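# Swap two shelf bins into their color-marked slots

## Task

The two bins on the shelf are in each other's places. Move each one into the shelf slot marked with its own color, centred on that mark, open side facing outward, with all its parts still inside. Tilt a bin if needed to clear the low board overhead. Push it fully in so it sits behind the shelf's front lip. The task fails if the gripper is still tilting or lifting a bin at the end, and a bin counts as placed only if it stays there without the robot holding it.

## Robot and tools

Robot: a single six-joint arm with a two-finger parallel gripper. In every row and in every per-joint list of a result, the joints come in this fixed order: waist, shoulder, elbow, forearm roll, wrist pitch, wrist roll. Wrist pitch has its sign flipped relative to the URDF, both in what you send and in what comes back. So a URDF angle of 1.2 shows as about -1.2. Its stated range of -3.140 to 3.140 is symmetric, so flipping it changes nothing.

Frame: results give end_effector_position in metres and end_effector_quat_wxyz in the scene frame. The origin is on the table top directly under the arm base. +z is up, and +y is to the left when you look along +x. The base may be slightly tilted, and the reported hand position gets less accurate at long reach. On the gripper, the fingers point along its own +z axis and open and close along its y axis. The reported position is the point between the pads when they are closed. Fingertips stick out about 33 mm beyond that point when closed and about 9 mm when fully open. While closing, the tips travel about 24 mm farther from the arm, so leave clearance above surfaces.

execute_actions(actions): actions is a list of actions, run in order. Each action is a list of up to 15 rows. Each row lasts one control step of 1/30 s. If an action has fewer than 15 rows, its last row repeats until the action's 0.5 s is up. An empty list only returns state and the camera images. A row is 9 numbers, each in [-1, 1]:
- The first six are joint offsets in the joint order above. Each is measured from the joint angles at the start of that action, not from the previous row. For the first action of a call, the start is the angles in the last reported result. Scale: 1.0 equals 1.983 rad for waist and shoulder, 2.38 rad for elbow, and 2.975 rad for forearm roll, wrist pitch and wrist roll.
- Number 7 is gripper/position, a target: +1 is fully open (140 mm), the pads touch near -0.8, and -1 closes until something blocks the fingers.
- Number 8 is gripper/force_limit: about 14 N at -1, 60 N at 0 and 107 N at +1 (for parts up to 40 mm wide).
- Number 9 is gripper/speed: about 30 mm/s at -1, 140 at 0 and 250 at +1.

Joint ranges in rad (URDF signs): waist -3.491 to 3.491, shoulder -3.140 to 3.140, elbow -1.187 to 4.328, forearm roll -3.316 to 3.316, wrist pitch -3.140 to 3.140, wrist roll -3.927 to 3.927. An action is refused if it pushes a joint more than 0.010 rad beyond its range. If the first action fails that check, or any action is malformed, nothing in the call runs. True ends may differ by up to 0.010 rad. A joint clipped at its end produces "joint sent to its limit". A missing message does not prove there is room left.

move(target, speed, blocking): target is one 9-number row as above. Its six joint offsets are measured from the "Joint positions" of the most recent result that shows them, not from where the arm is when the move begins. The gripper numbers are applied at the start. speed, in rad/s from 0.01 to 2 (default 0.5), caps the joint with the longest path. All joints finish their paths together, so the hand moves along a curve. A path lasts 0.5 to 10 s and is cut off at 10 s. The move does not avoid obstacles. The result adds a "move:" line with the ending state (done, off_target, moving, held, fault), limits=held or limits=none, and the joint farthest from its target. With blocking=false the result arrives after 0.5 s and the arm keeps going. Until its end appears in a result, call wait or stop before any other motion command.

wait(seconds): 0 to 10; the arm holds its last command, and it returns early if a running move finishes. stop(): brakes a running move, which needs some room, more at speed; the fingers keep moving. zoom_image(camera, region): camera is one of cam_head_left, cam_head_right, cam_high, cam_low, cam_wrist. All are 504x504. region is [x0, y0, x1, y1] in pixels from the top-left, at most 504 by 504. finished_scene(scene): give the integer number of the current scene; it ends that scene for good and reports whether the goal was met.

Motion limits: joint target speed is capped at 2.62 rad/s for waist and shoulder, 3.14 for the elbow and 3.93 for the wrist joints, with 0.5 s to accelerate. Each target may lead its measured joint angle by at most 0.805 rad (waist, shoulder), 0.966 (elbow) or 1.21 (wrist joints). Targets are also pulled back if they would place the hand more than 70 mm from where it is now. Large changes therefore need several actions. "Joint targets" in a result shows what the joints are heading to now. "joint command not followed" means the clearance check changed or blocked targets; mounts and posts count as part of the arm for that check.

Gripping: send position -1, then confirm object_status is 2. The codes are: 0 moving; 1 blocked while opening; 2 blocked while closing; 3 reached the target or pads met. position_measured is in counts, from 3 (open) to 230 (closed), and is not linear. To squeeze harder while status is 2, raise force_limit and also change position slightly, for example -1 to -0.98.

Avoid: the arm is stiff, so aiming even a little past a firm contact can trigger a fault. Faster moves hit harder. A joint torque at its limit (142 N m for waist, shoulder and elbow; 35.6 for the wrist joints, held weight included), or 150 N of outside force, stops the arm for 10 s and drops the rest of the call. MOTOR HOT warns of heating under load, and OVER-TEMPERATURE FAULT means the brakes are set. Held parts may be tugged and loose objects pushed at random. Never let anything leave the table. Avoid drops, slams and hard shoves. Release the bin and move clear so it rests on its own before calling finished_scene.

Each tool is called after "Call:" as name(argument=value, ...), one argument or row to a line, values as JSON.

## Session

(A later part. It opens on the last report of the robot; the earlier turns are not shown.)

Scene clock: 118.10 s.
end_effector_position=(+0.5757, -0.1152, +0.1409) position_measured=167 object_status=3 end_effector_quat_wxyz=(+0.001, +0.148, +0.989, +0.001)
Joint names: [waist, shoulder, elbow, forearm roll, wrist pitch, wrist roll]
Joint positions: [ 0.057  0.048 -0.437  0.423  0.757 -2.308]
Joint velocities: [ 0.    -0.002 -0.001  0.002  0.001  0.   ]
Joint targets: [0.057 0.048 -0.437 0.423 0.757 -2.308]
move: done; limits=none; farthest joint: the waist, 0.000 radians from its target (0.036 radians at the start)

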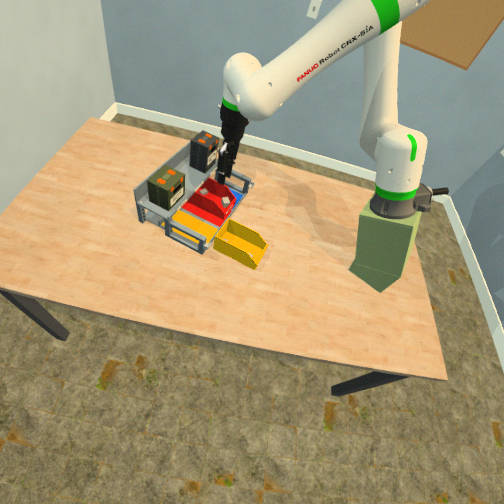

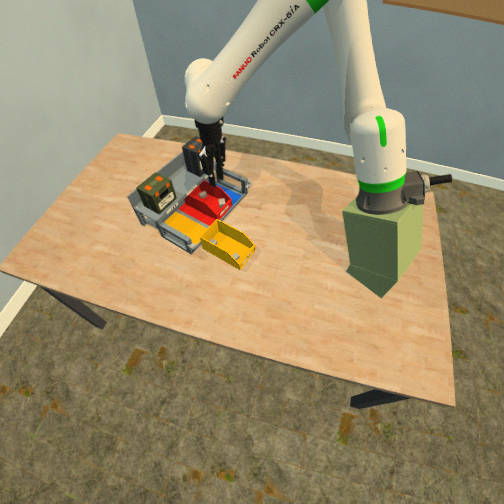

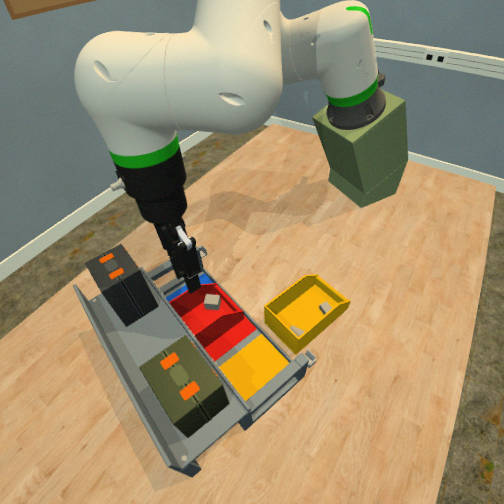

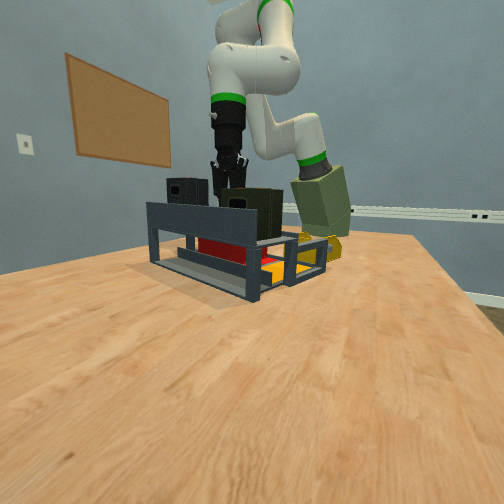

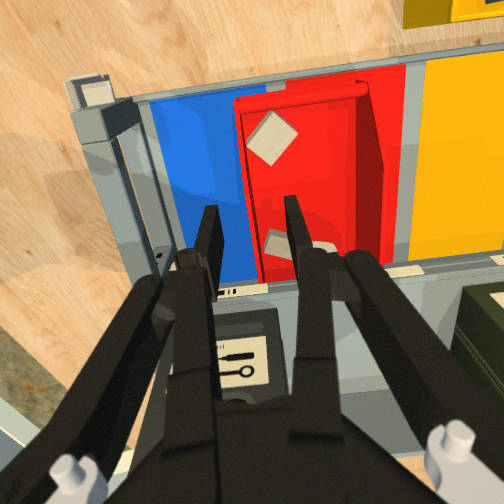

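Call:
move(
  target=[0.2693,-0.0661,-0.1945,0.0897,-0.0171,-0.2642,-0.3,0,0],
  speed=0.5,
)

Call:
move(
  target=[-0.0598,0.0661,-0.0151,0.0662,-0.0558,-0.0434,-0.3,0,0],
  speed=0.2,
)

Scene clock: 123.10 s.
end_effector_position=(+0.4190, +0.0738, +0.1372) position_measured=167 object_status=3 end_effector_quat_wxyz=(-0.004, +0.143, +0.990, +0.003)
Joint names: [waist, shoulder, elbow, forearm roll, wrist pitch, wrist roll]
Joint positions: [ 0.591 -0.083 -0.9    0.689  0.706 -3.094]
Joint velocities: [ 0.     0.    -0.001 -0.    -0.001 -0.001]
Joint targets: [0.591 -0.083 -0.900 0.689 0.706 -3.094]
move: done; limits=none; farthest joint: the waist, 0.000 radians from its target (0.534 radians at the start)

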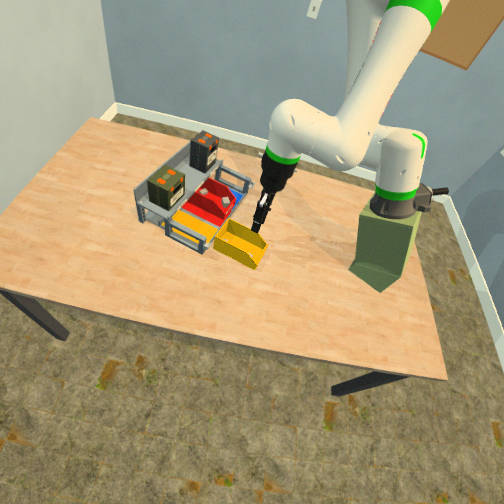

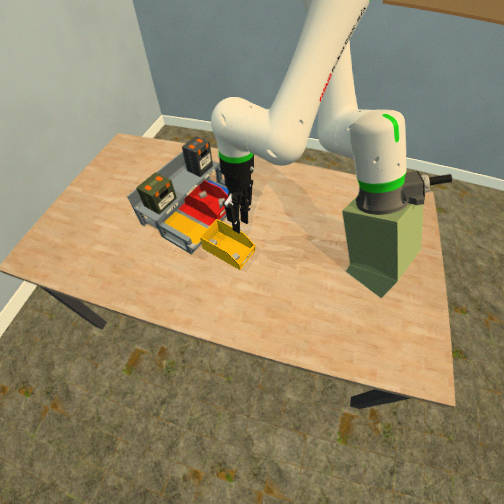

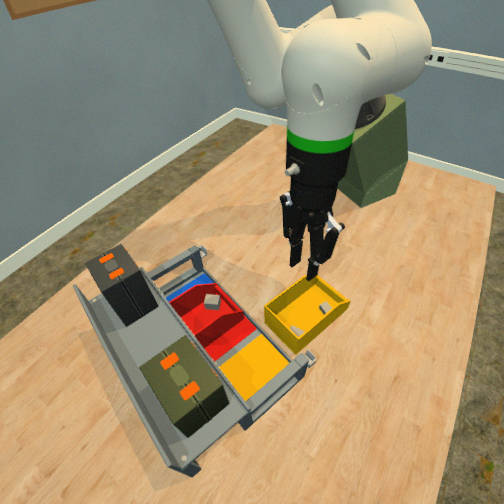

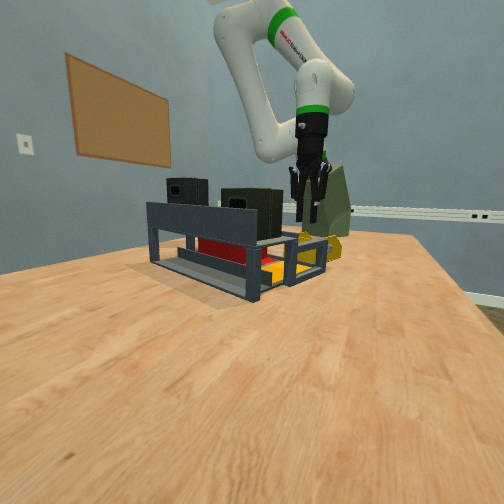

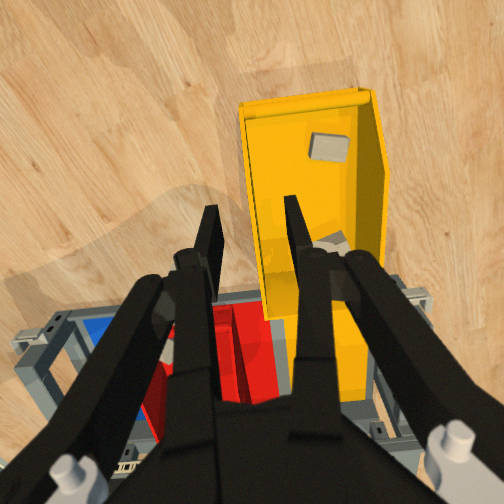

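Scene clock: 124.43 s.
end_effector_position=(+0.4222, +0.0720, +0.0869) position_measured=167 object_status=3 end_effector_quat_wxyz=(-0.001, +0.147, +0.989, +0.001)
Joint names: [waist, shoulder, elbow, forearm roll, wrist pitch, wrist roll]
Joint positions: [ 0.472  0.048 -0.936  0.886  0.54  -3.223]
Joint velocities: [-0.     0.    -0.     0.002  0.     0.   ]
Joint targets: [0.472 0.048 -0.936 0.886 0.540 -3.223]
move: done; limits=none; farthest joint: the waist, 0.000 radians from its target (0.118 radians at the start)

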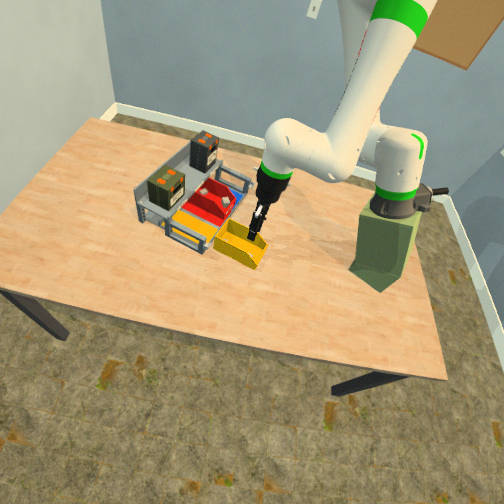

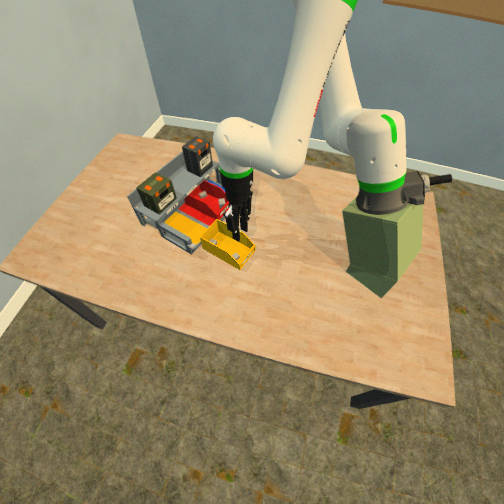

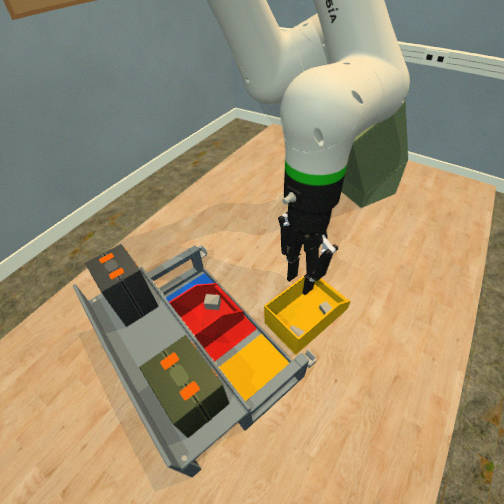

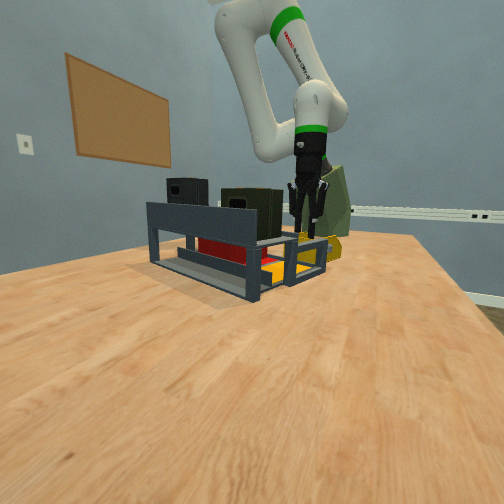

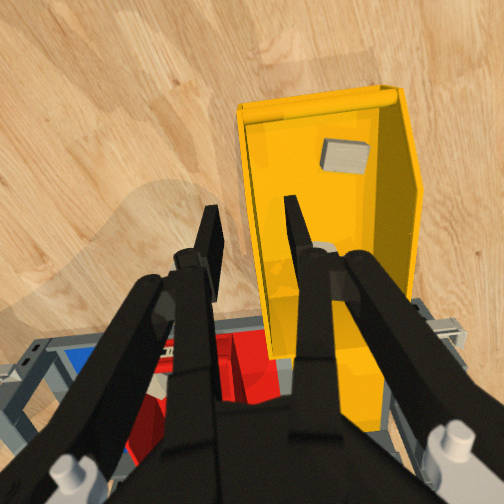

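Call:
execute_actions(
  actions=[
    [[0,0,0,0,0,0,-1,0,0]],
    [[0,0,0,0,0,0,-1,0,0]],
  ],
)

Call:
move(
  target=[0.0598,-0.0661,0.0151,-0.0662,0.0558,0.0434,-1,0,0],
  speed=0.2,
)

Call:
move(
  target=[-0.126,0.1279,0.1966,-0.0915,0.0404,0.1674,-1,0,0],
  speed=0.2,
)

Scene clock: 131.90 s.
end_effector_position=(+0.4222, +0.0720, +0.0869) position_measured=230 object_status=3 end_effector_quat_wxyz=(-0.001, +0.147, +0.989, +0.001)
Joint names: [waist, shoulder, elbow, forearm roll, wrist pitch, wrist roll]
Joint positions: [ 0.472  0.048 -0.936  0.886  0.54  -3.223]
Joint velocities: [ 0.    -0.003  0.     0.001 -0.001 -0.   ]
Joint targets: [0.472 0.048 -0.936 0.886 0.540 -3.223]

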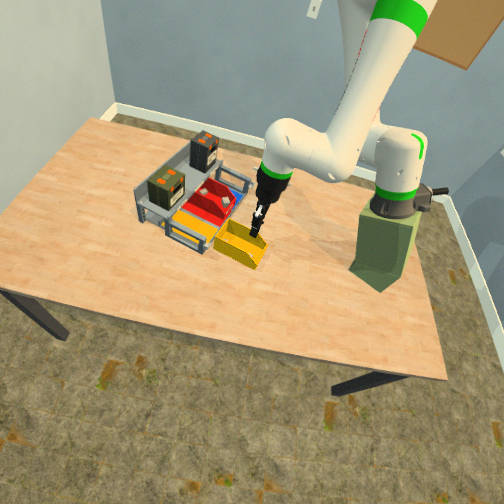

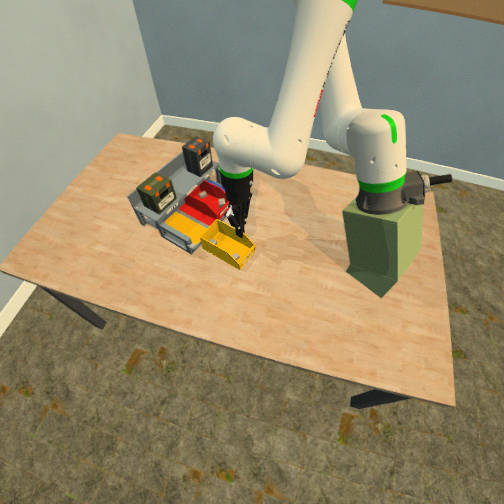

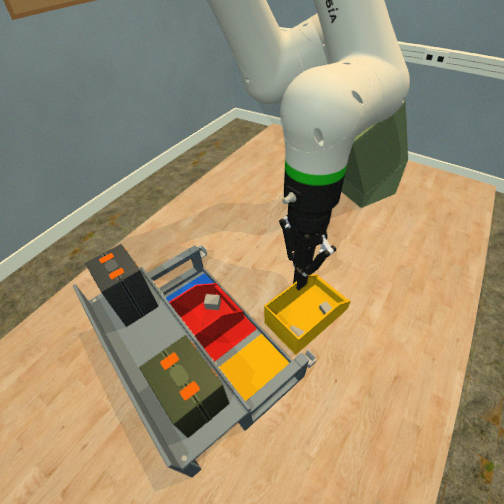

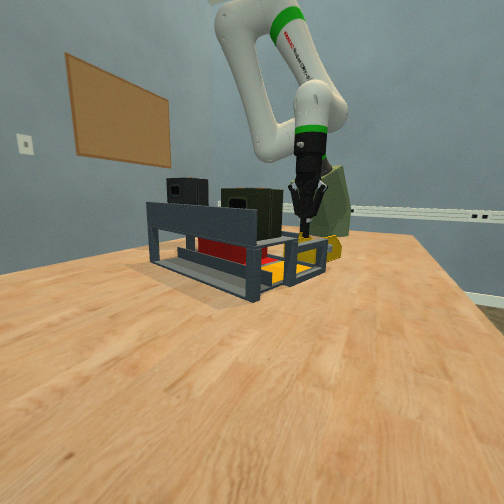

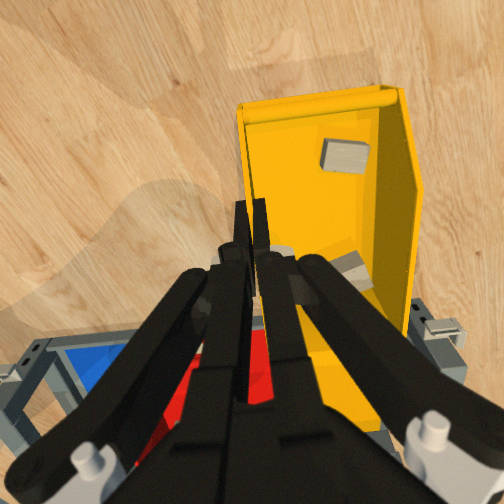

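Scene clock: 133.23 s.
end_effector_position=(+0.4190, +0.0738, +0.1372) position_measured=230 object_status=3 end_effector_quat_wxyz=(-0.004, +0.143, +0.990, +0.003)
Joint names: [waist, shoulder, elbow, forearm roll, wrist pitch, wrist roll]
Joint positions: [ 0.591 -0.083 -0.9    0.689  0.706 -3.094]
Joint velocities: [ 0.    -0.    -0.     0.001  0.    -0.   ]
Joint targets: [0.591 -0.083 -0.900 0.689 0.706 -3.094]
move: done; limits=none; farthest joint: the waist, 0.000 radians from its target (0.118 radians at the start)

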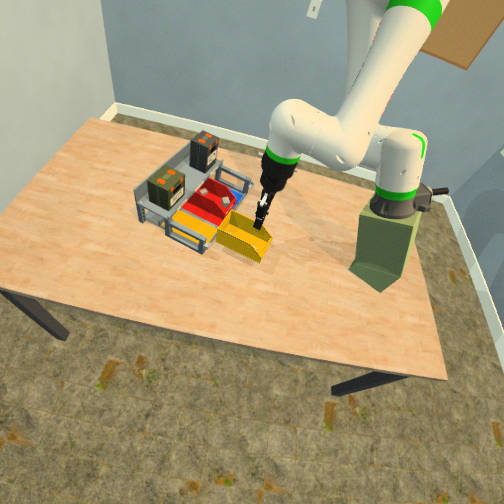

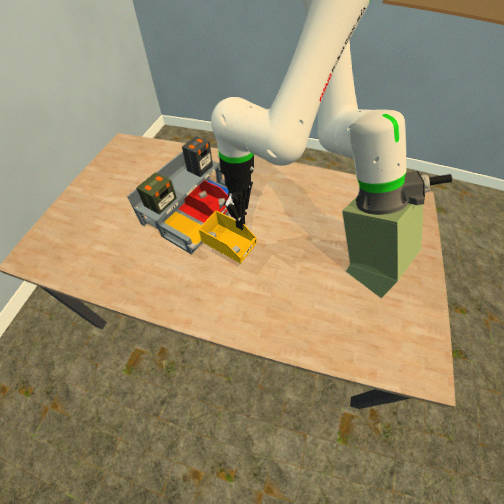

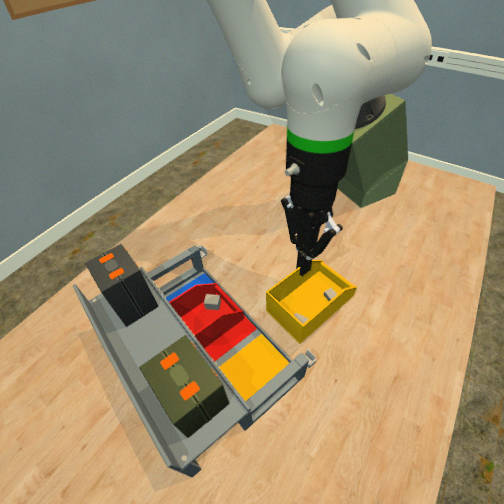

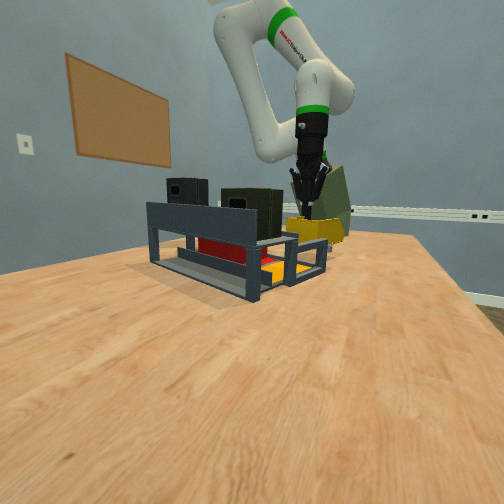

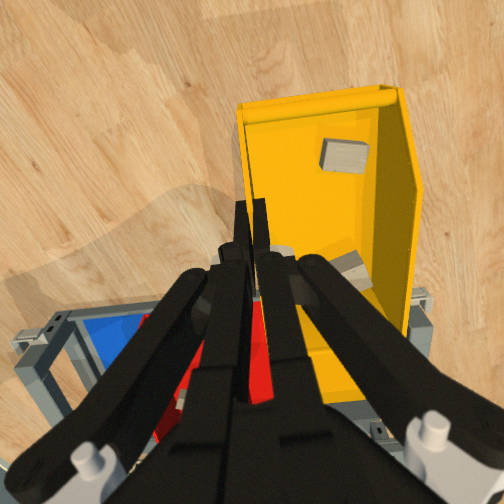

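Scene clock: 136.07 s.
end_effector_position=(+0.5395, +0.0423, +0.1185) position_measured=230 object_status=3 end_effector_quat_wxyz=(-0.057, +0.146, +0.988, +0.009)
Joint names: [waist, shoulder, elbow, forearm roll, wrist pitch, wrist roll]
Joint positions: [ 0.341  0.171 -0.432  0.417  0.826 -2.596]
Joint velocities: [-0.     0.001  0.002 -0.001 -0.001  0.001]
Joint targets: [0.341 0.171 -0.432 0.417 0.826 -2.596]
move: done; limits=none; farthest joint: the waist, 0.000 radians from its target (0.250 radians at the start)

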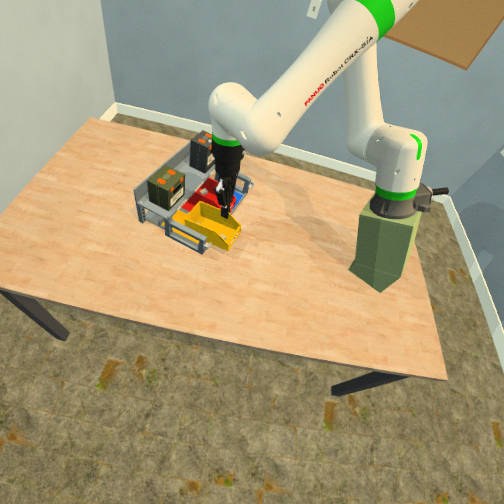

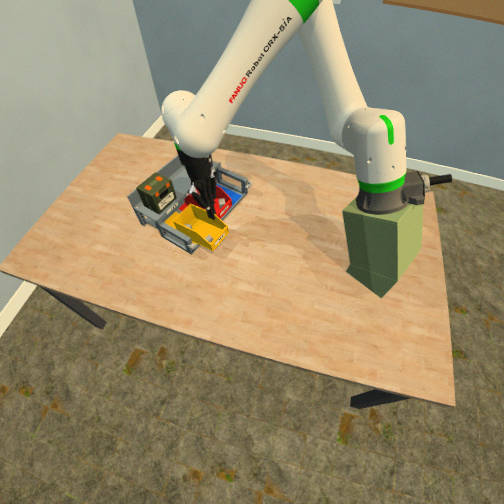

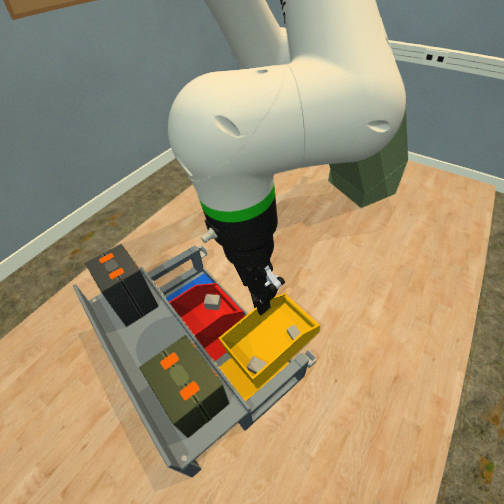

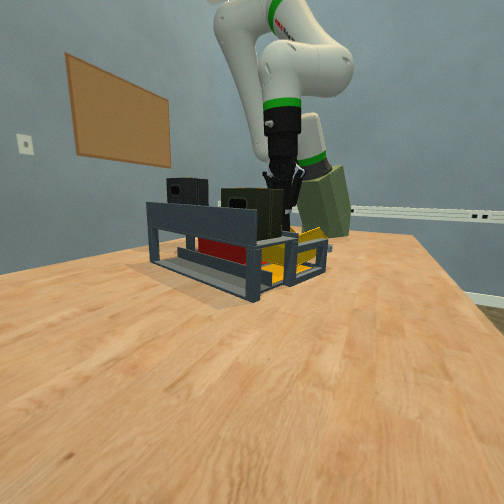

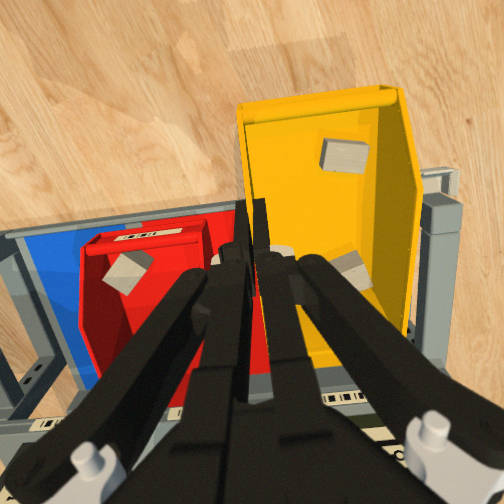

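Call:
move(
  target=[-0.048,0.0667,0.1037,-0.0175,0.0253,0.0524,-1,0,0],
  speed=0.08,
)

Scene clock: 143.00 s.
end_effector_position=(+0.6165, +0.0190, +0.1090) position_measured=230 object_status=3 end_effector_quat_wxyz=(-0.057, +0.146, +0.988, +0.009)
Joint names: [waist, shoulder, elbow, forearm roll, wrist pitch, wrist roll]
Joint positions: [ 0.246  0.303 -0.185  0.365  0.902 -2.44 ]
Joint velocities: [-0.     0.001  0.     0.    -0.001 -0.   ]
Joint targets: [0.246 0.303 -0.185 0.365 0.902 -2.440]
move: done; limits=none; farthest joint: the waist, 0.000 radians from its target (0.095 radians at the start)

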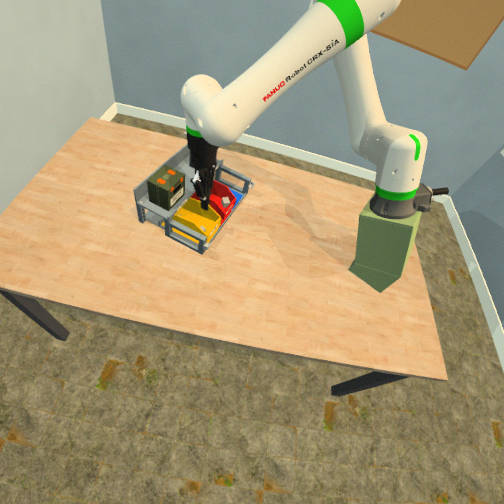

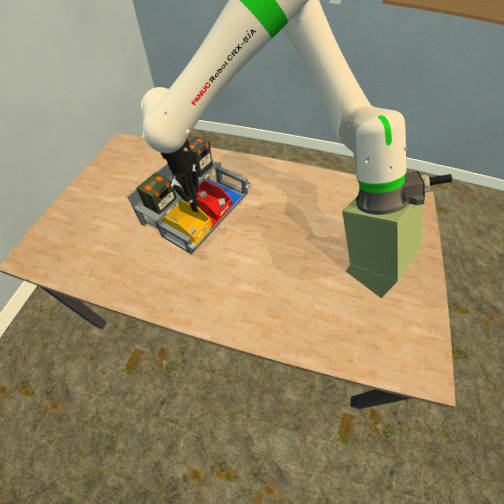

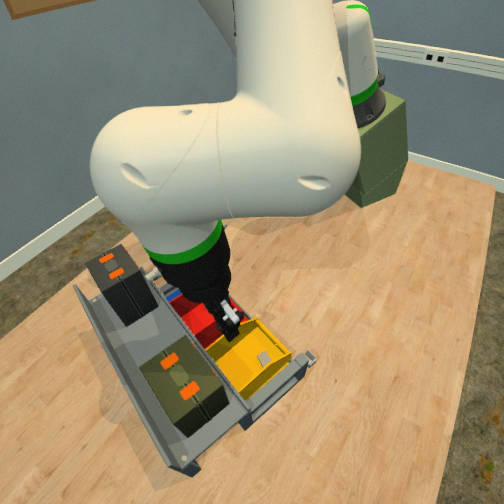

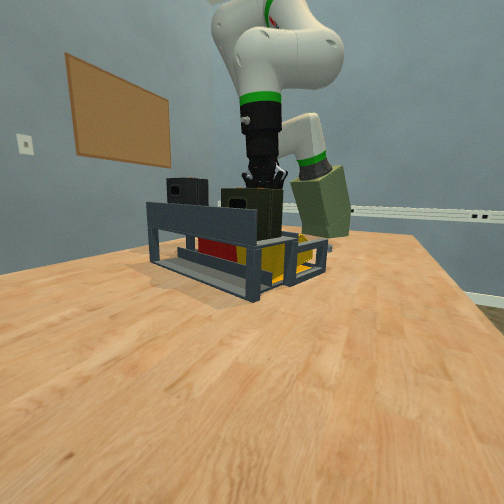

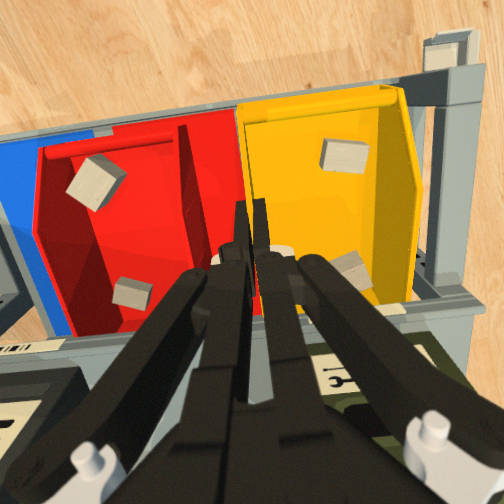

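Untilt to known pose [.278,.264,-.346,.553,.738,-2.637] (z .100).

Call:
move(
  target=[0.0161,-0.0197,-0.0676,0.0632,-0.0551,-0.0662,-1,0,0],
  speed=0.08,
)

Call:
move(
  target=[-0.0022,0.0052,-0.0006,0.0015,-0.004,-0.001,-1,0,0],
  speed=0.02,
)

Scene clock: 148.10 s.
end_effector_position=(+0.6192, +0.0277, +0.0998) position_measured=230 object_status=3 end_effector_quat_wxyz=(+0.000, +0.146, +0.989, +0.000)
Joint names: [waist, shoulder, elbow, forearm roll, wrist pitch, wrist roll]
Joint positions: [ 0.278  0.264 -0.346  0.553  0.738 -2.637]
Joint velocities: [ 0.    -0.001 -0.     0.003  0.    -0.001]
Joint targets: [0.278 0.264 -0.346 0.553 0.738 -2.637]
move: done; limits=none; farthest joint: the waist, 0.000 radians from its target (0.032 radians at the start)

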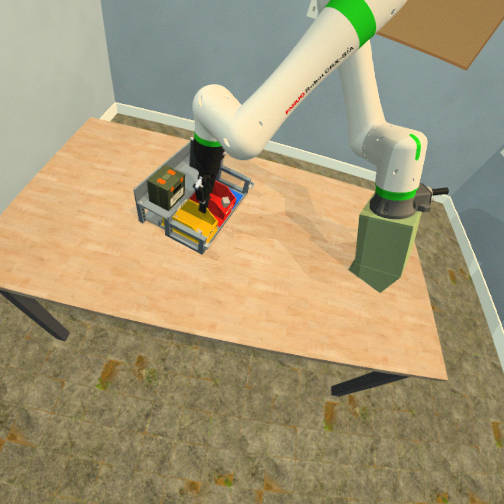

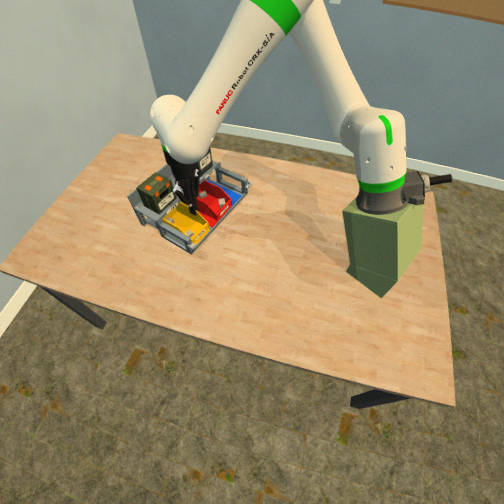

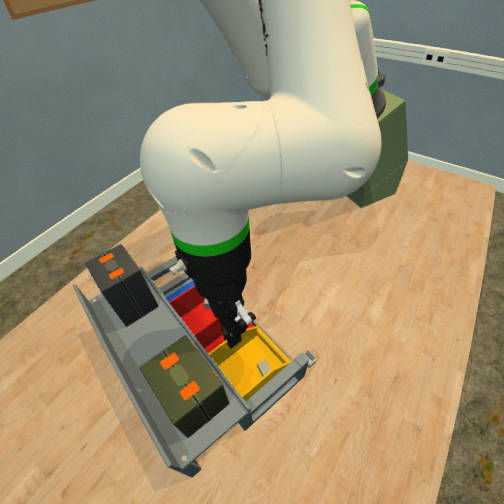

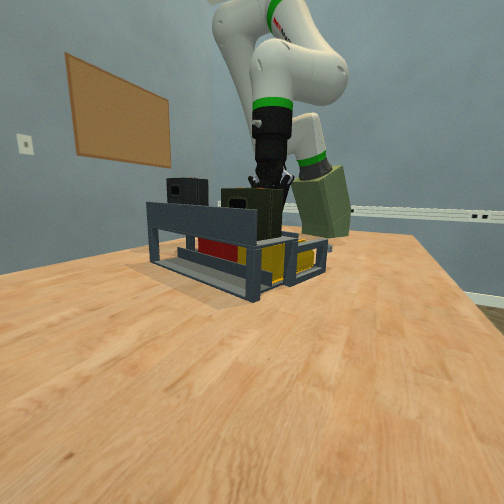

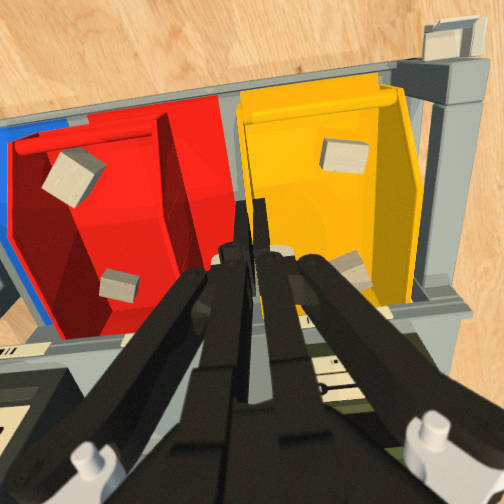

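Scene clock: 148.90 s.
end_effector_position=(+0.6188, +0.0282, +0.0939) position_measured=230 object_status=3 end_effector_quat_wxyz=(-0.000, +0.146, +0.989, +0.001)
Joint names: [waist, shoulder, elbow, forearm roll, wrist pitch, wrist roll]
Joint positions: [ 0.273  0.274 -0.348  0.558  0.726 -2.64 ]
Joint velocities: [-0.     0.002 -0.001 -0.     0.001 -0.   ]
Joint targets: [0.273 0.274 -0.348 0.558 0.726 -2.640]
move: done; limits=none; farthest joint: the waist, 0.000 radians from its target (0.004 radians at the start)

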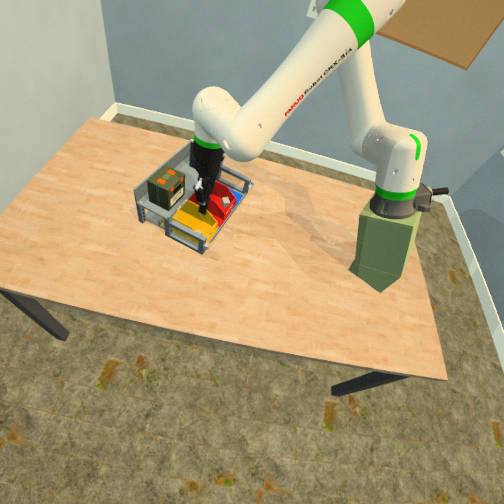

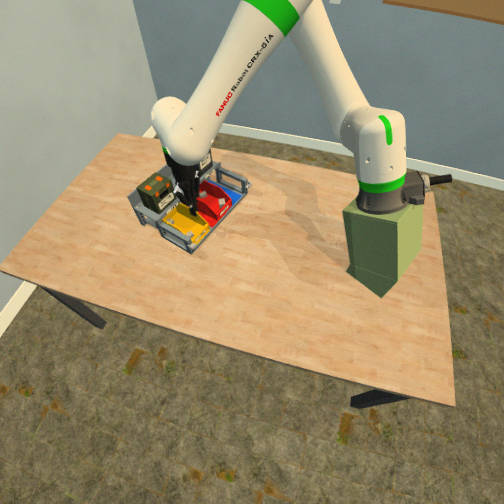

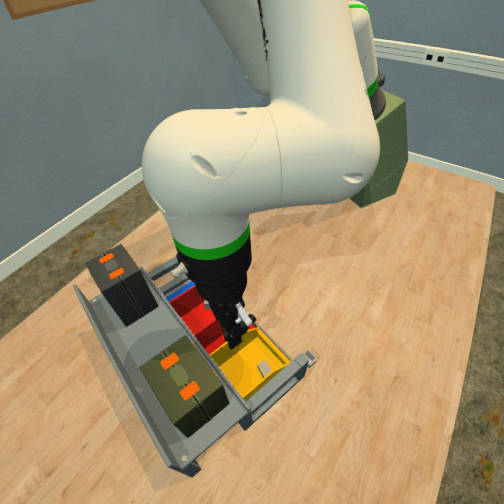

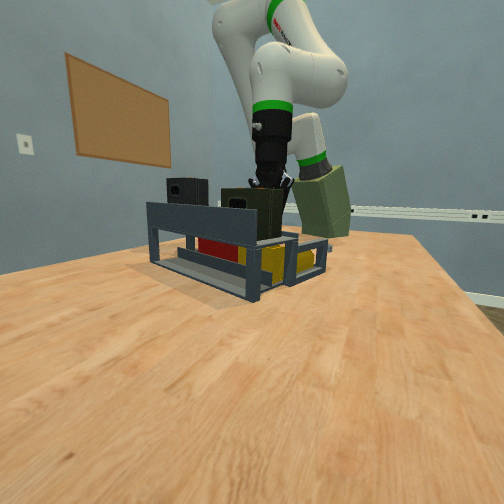

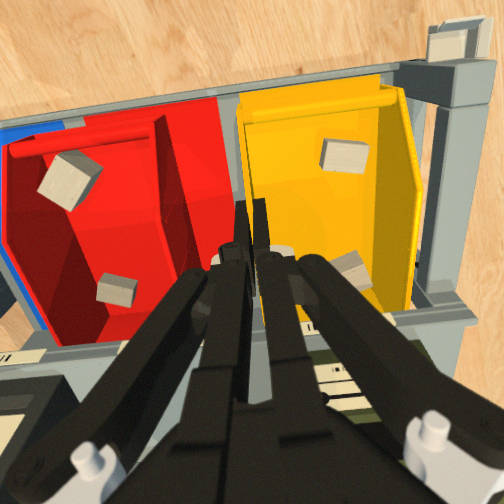

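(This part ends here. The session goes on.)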